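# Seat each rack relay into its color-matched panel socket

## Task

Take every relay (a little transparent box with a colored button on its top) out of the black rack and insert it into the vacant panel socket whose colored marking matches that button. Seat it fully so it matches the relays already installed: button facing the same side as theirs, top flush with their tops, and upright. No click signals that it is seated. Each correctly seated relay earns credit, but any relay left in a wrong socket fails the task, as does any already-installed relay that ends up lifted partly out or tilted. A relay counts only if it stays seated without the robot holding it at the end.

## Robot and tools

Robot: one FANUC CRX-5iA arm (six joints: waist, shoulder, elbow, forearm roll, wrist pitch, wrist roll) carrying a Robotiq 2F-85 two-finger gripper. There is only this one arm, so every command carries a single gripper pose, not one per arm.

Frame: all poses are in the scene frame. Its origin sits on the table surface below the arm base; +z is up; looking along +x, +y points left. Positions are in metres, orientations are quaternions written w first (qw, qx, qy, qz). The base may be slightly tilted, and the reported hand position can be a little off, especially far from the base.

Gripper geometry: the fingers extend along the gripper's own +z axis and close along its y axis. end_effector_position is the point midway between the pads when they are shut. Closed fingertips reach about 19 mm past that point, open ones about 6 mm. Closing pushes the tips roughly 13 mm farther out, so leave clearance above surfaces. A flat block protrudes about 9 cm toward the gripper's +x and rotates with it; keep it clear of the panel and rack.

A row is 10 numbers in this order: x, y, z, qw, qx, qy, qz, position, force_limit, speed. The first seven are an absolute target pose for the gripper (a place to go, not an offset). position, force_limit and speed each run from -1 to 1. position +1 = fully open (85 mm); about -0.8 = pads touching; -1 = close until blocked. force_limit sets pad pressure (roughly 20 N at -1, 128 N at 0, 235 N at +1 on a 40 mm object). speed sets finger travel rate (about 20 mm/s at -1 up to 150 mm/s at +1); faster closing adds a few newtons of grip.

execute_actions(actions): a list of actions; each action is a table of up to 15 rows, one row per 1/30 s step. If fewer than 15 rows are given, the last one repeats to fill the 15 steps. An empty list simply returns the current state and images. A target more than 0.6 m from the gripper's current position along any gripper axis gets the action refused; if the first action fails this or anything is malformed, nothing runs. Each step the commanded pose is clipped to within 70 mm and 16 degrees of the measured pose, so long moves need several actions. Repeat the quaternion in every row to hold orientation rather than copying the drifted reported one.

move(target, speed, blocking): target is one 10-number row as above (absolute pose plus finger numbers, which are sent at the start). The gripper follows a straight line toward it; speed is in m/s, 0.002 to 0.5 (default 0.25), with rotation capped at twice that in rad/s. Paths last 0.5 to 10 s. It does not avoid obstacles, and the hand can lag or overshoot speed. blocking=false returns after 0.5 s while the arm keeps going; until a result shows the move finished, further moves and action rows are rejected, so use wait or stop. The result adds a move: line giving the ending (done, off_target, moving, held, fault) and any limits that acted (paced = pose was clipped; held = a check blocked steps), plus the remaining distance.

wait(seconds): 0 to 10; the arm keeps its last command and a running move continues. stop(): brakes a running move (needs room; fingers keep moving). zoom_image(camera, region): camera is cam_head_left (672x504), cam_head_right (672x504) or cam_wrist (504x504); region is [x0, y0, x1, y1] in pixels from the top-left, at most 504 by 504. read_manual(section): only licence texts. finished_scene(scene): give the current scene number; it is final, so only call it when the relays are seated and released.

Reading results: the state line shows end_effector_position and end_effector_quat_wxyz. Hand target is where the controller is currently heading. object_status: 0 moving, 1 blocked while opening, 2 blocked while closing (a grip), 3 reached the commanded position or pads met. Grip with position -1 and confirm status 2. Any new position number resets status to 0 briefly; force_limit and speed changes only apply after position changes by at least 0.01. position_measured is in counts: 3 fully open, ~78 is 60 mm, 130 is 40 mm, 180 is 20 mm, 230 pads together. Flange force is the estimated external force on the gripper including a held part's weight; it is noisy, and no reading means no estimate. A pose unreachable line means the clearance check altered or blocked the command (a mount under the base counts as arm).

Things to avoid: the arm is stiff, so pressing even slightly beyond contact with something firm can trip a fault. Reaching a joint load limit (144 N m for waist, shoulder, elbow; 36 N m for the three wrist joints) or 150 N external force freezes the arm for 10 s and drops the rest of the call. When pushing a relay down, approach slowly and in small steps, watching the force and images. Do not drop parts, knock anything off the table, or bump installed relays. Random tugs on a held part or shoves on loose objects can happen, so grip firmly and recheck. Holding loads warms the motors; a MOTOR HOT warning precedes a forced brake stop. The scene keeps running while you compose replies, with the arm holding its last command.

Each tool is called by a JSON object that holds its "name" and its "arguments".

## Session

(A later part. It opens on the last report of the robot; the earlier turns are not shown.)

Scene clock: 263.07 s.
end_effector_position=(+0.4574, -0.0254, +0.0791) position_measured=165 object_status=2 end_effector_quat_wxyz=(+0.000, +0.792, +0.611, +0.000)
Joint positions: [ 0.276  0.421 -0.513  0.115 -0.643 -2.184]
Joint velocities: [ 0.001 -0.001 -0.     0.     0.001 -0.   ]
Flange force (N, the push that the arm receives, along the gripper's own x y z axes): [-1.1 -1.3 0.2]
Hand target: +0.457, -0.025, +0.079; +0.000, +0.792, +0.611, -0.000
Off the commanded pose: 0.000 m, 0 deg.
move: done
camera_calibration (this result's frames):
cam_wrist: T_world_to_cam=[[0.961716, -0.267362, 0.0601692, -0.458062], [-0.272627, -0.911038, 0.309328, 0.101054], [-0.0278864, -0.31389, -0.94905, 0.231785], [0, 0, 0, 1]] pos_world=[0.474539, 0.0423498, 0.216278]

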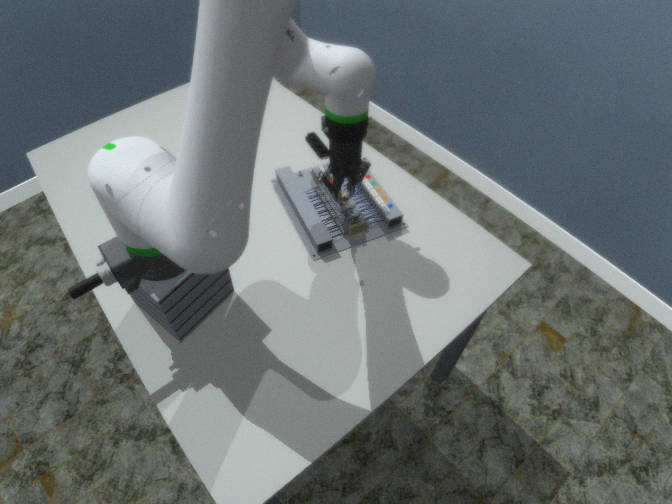

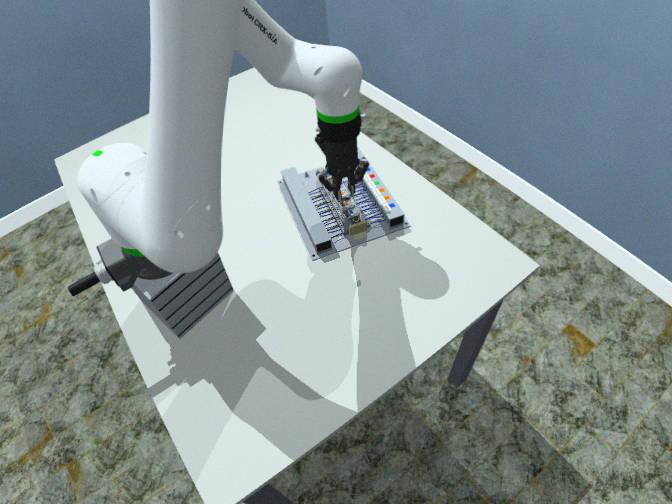

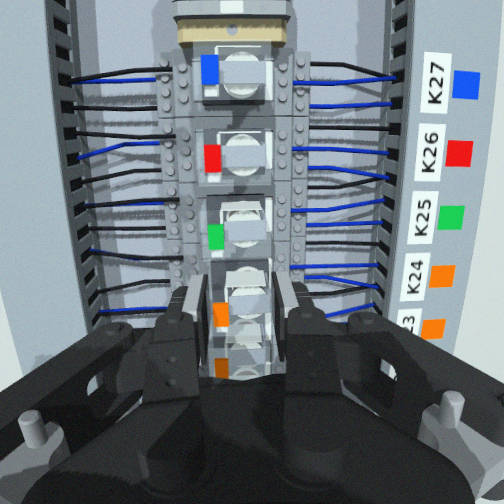

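{"name": "execute_actions", "arguments": {"actions": [[[0.4560,-0.0269,0.079,0,0.7934,0.6088,0,-1,-0.5,-0.5]],[[0.4560,-0.0269,0.0768,0,0.7934,0.6088,0,-1,-0.5,-0.5]],[[0.4560,-0.0269,0.0756,0,0.7934,0.6088,0,-1,-0.5,-0.5]],[[0.4560,-0.0269,0.0748,0,0.7934,0.6088,0,-1,-0.5,-0.5]]]}}

Scene clock: 271.83 s.
end_effector_position=(+0.4560, -0.0269, +0.0748) position_measured=165 object_status=2 end_effector_quat_wxyz=(+0.000, +0.793, +0.609, +0.000)
Joint positions: [ 0.273  0.428 -0.518  0.116 -0.631 -2.188]
Joint velocities: [-0.    -0.002 -0.    -0.    -0.     0.   ]
Flange force (N, the push that the arm receives, along the gripper's own x y z axes): [3.0 -13.4 -23.5]
Flange force at the end of the 1st action (N, along the gripper's axes at the end of the call): [-0.9 1.1 1.2]
Flange force at the end of the 2nd action (N, along the gripper's axes at the end of the call): [-0.6 -1.0 0.9]
Flange force at the end of the 3rd action (N, along the gripper's axes at the end of the call): [-0.1 -9.9 -15.1]
Hand target: +0.456, -0.027, +0.075; +0.000, +0.793, +0.609, -0.000
Off the commanded pose: 0.000 m, 0 deg.
camera_calibration (this result's frames):
cam_wrist: T_world_to_cam=[[0.960356, -0.272227, 0.0600724, -0.45637], [-0.277206, -0.909675, 0.30927, 0.102812], [-0.0295451, -0.313662, -0.949075, 0.227969], [0, 0, 0, 1]] pos_world=[0.473513, 0.0407945, 0.211978]

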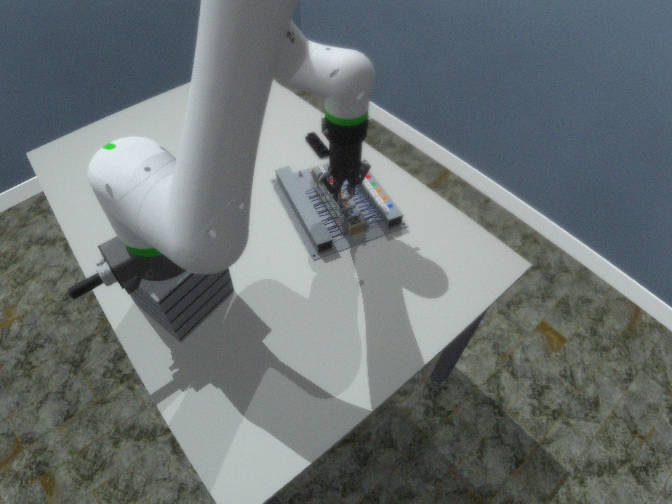

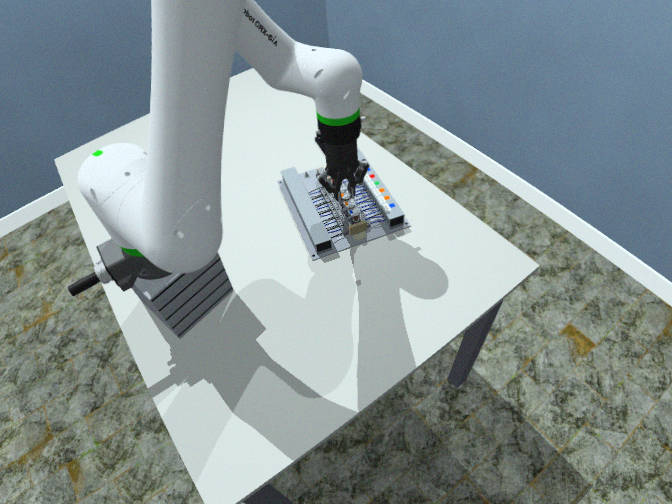

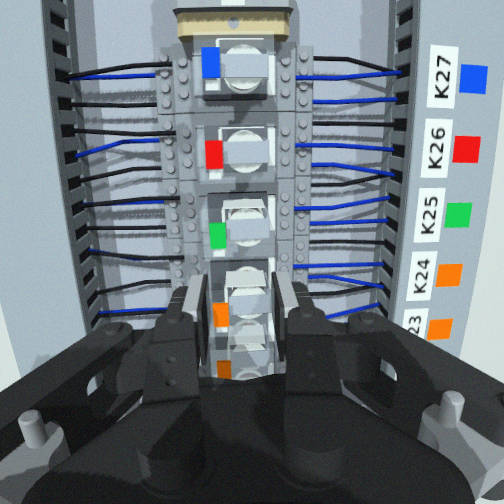

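{"name": "execute_actions", "arguments": {"actions": [[[0.4555,-0.0267,0.0738,0,0.7934,0.6088,0,-1,-0.5,-0.5]],[[0.4555,-0.0267,0.0725,0,0.7934,0.6088,0,-1,-0.5,-0.5]],[[0.4555,-0.0267,0.0713,0,0.7934,0.6088,0,-1,-0.5,-0.5]],[[0.4555,-0.0267,0.0708,0,0.7934,0.6088,0,-1,-0.5,-0.5]],[[0.4555,-0.0267,0.0704,0,0.7934,0.6088,0,-1,-0.5,-0.5]]]}}

Scene clock: 277.93 s.
end_effector_position=(+0.4555, -0.0267, +0.0704) position_measured=165 object_status=2 end_effector_quat_wxyz=(+0.000, +0.793, +0.609, +0.000)
Joint positions: [ 0.273  0.437 -0.52   0.118 -0.619 -2.19 ]
Joint velocities: [0.    0.001 0.    0.002 0.    0.   ]
Flange force (N, the push that the arm receives, along the gripper's own x y z axes): [3.4 -7.7 -34.3]
Flange force at the end of the 1st action (N, along the gripper's axes at the end of the call): [3.3 -5.0 -28.5]
Flange force at the end of the 2nd action (N, along the gripper's axes at the end of the call): [4.2 -4.2 -26.8]
Flange force at the end of the 3rd action (N, along the gripper's axes at the end of the call): [2.7 -3.4 -26.7]
Flange force at the end of the 4th action (N, along the gripper's axes at the end of the call): [1.6 -4.2 -29.1]
Hand target: +0.455, -0.027, +0.070; +0.000, +0.793, +0.609, -0.000
Off the commanded pose: 0.000 m, 0 deg.
camera_calibration (this result's frames):
cam_wrist: T_world_to_cam=[[0.960356, -0.272224, 0.0600918, -0.455581], [-0.27721, -0.909678, 0.309258, 0.104223], [-0.0295235, -0.313656, -0.949078, 0.223837], [0, 0, 0, 1]] pos_world=[0.47302, 0.0409967, 0.207583]

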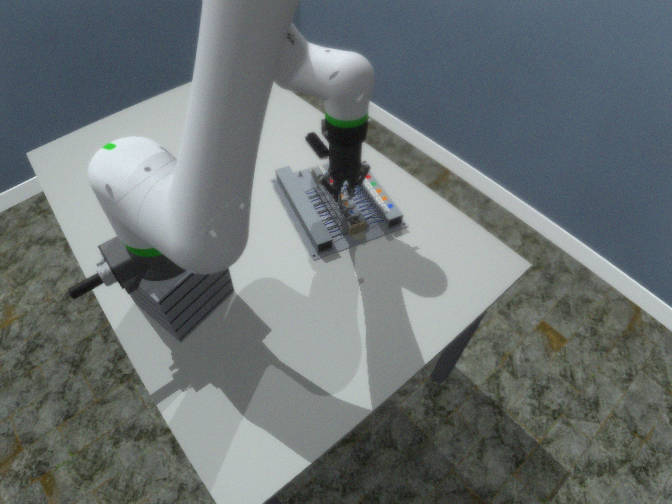

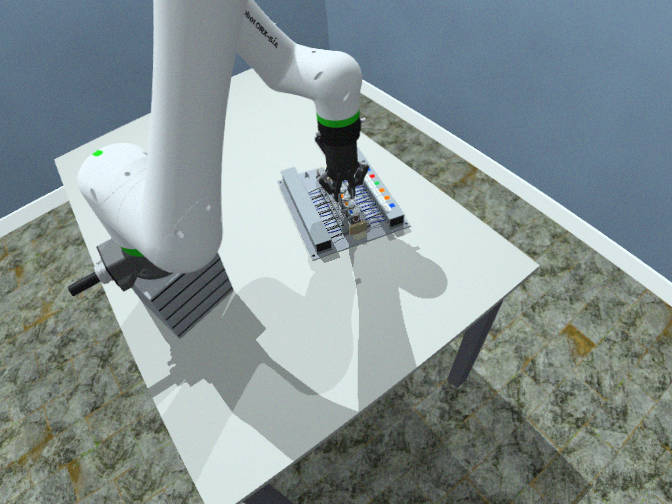

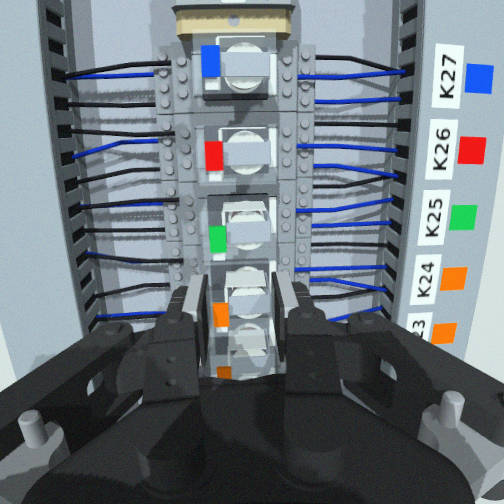

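{"name": "execute_actions", "arguments": {"actions": [[[0.4554,-0.0267,0.0699,0,0.7934,0.6088,0,-1,-0.5,-0.5]],[[0.4554,-0.0267,0.0699,0,0.7934,0.6088,0,0.1,-0.5,0]]]}}

{"name": "move", "arguments": {"target": [0.44,-0.08,0.2,0,0.7934,0.6088,0,0.1,-0.5,0], "speed": 0.15}}

{"name": "zoom_image", "arguments": {"camera": "cam_head_left", "region": [305, 160, 385, 240]}}

Scene clock: 282.87 s.
end_effector_position=(+0.4552, -0.0268, +0.0697) position_measured=117 object_status=0 end_effector_quat_wxyz=(-0.000, +0.793, +0.609, -0.000)
Joint positions: [ 0.273  0.438 -0.521  0.119 -0.618 -2.191]
Joint velocities: [ 0.    -0.002  0.002  0.002  0.    -0.   ]
Flange force (N, the push that the arm receives, along the gripper's own x y z axes): [0.5 -0.2 0.3]
Flange force at the end of the 1st action (N, along the gripper's axes at the end of the call): [6.8 -18.1 -83.2]
Hand target: +0.455, -0.027, +0.070; +0.000, +0.793, +0.609, +0.000
Off the commanded pose: 0.000 m, 0 deg.
camera_calibration (this result's frames):
cam_wrist: T_world_to_cam=[[0.960357, -0.272308, 0.0596969, -0.455241], [-0.277158, -0.909611, 0.309501, 0.104195], [-0.0299785, -0.313777, -0.949023, 0.223376], [0, 0, 0, 1]] pos_world=[0.472768, 0.0409015, 0.206918]

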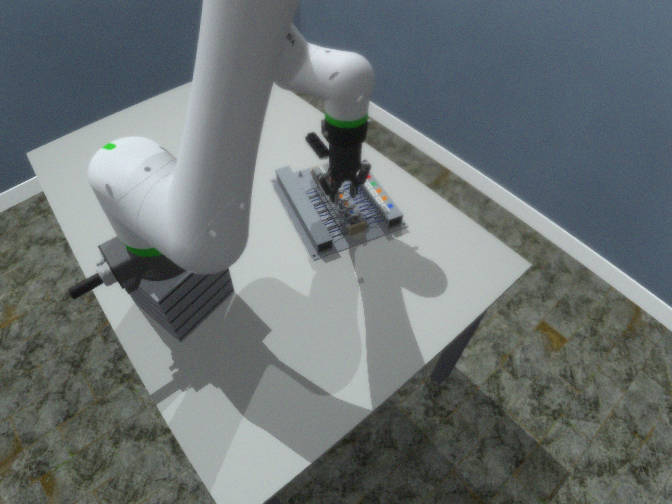

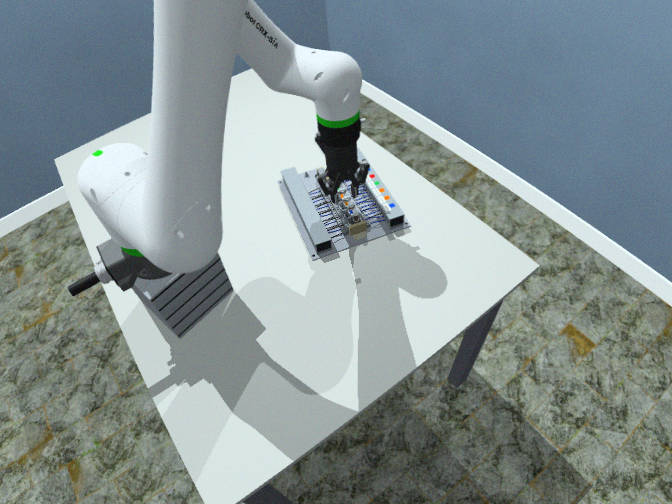

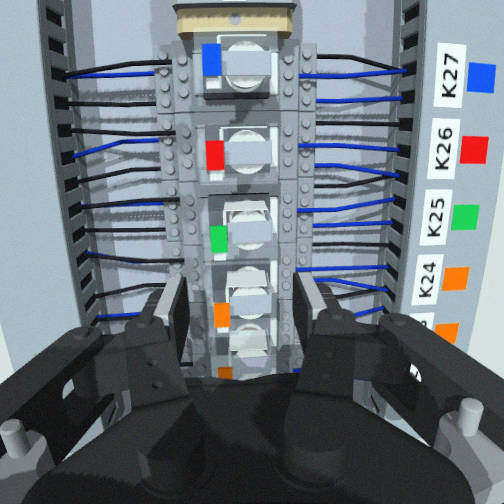

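Scene clock: 284.17 s.
end_effector_position=(+0.4399, -0.0796, +0.1998) position_measured=117 object_status=3 end_effector_quat_wxyz=(-0.000, +0.793, +0.609, +0.000)
Joint positions: [ 0.181  0.158 -0.47   0.084 -0.941 -2.051]
Joint velocities: [-0.    -0.001  0.001  0.001 -0.001  0.   ]
Flange force (N, the push that the arm receives, along the gripper's own x y z axes): [0.0 0.7 -1.4]
Hand target: +0.440, -0.080, +0.200; -0.000, +0.793, +0.609, +0.000
Off the commanded pose: 0.000 m, 0 deg.
move: done
camera_calibration (this result's frames):
cam_wrist: T_world_to_cam=[[0.96042, -0.272087, 0.0596764, -0.462709], [-0.276967, -0.909929, 0.308737, 0.011711], [-0.029702, -0.313045, -0.949274, 0.329724], [0, 0, 0, 1]] pos_world=[0.457432, -0.0120224, 0.336996]

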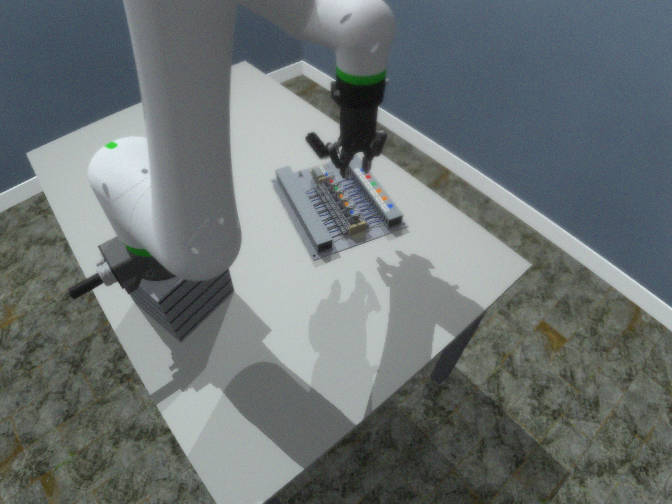

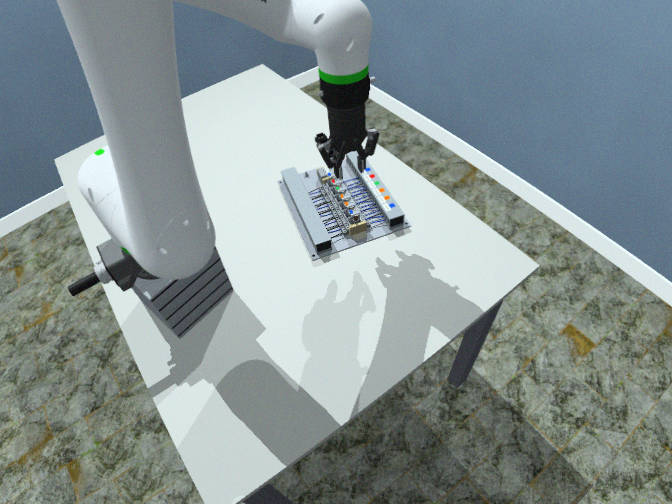

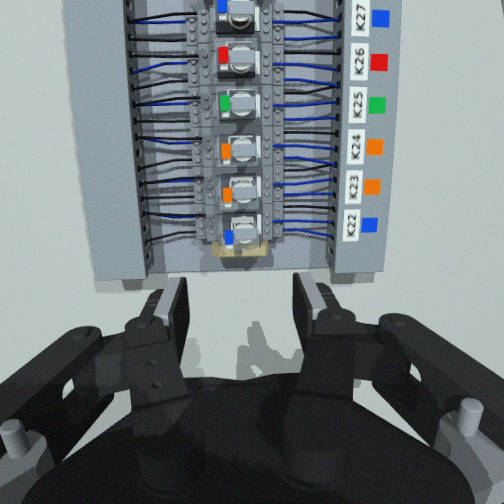

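Region (305, 160, 385, 240) of cam_head_left's 672x504 image, scaled by 6.300, with more detail than that image has.

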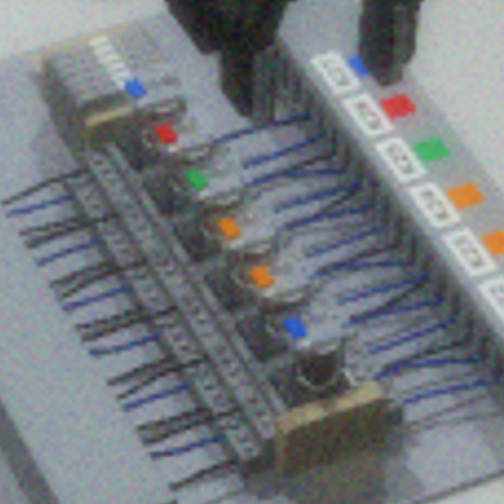

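{"name": "finished_scene", "arguments": {"scene": 1}}

The scene is finished: the task was done.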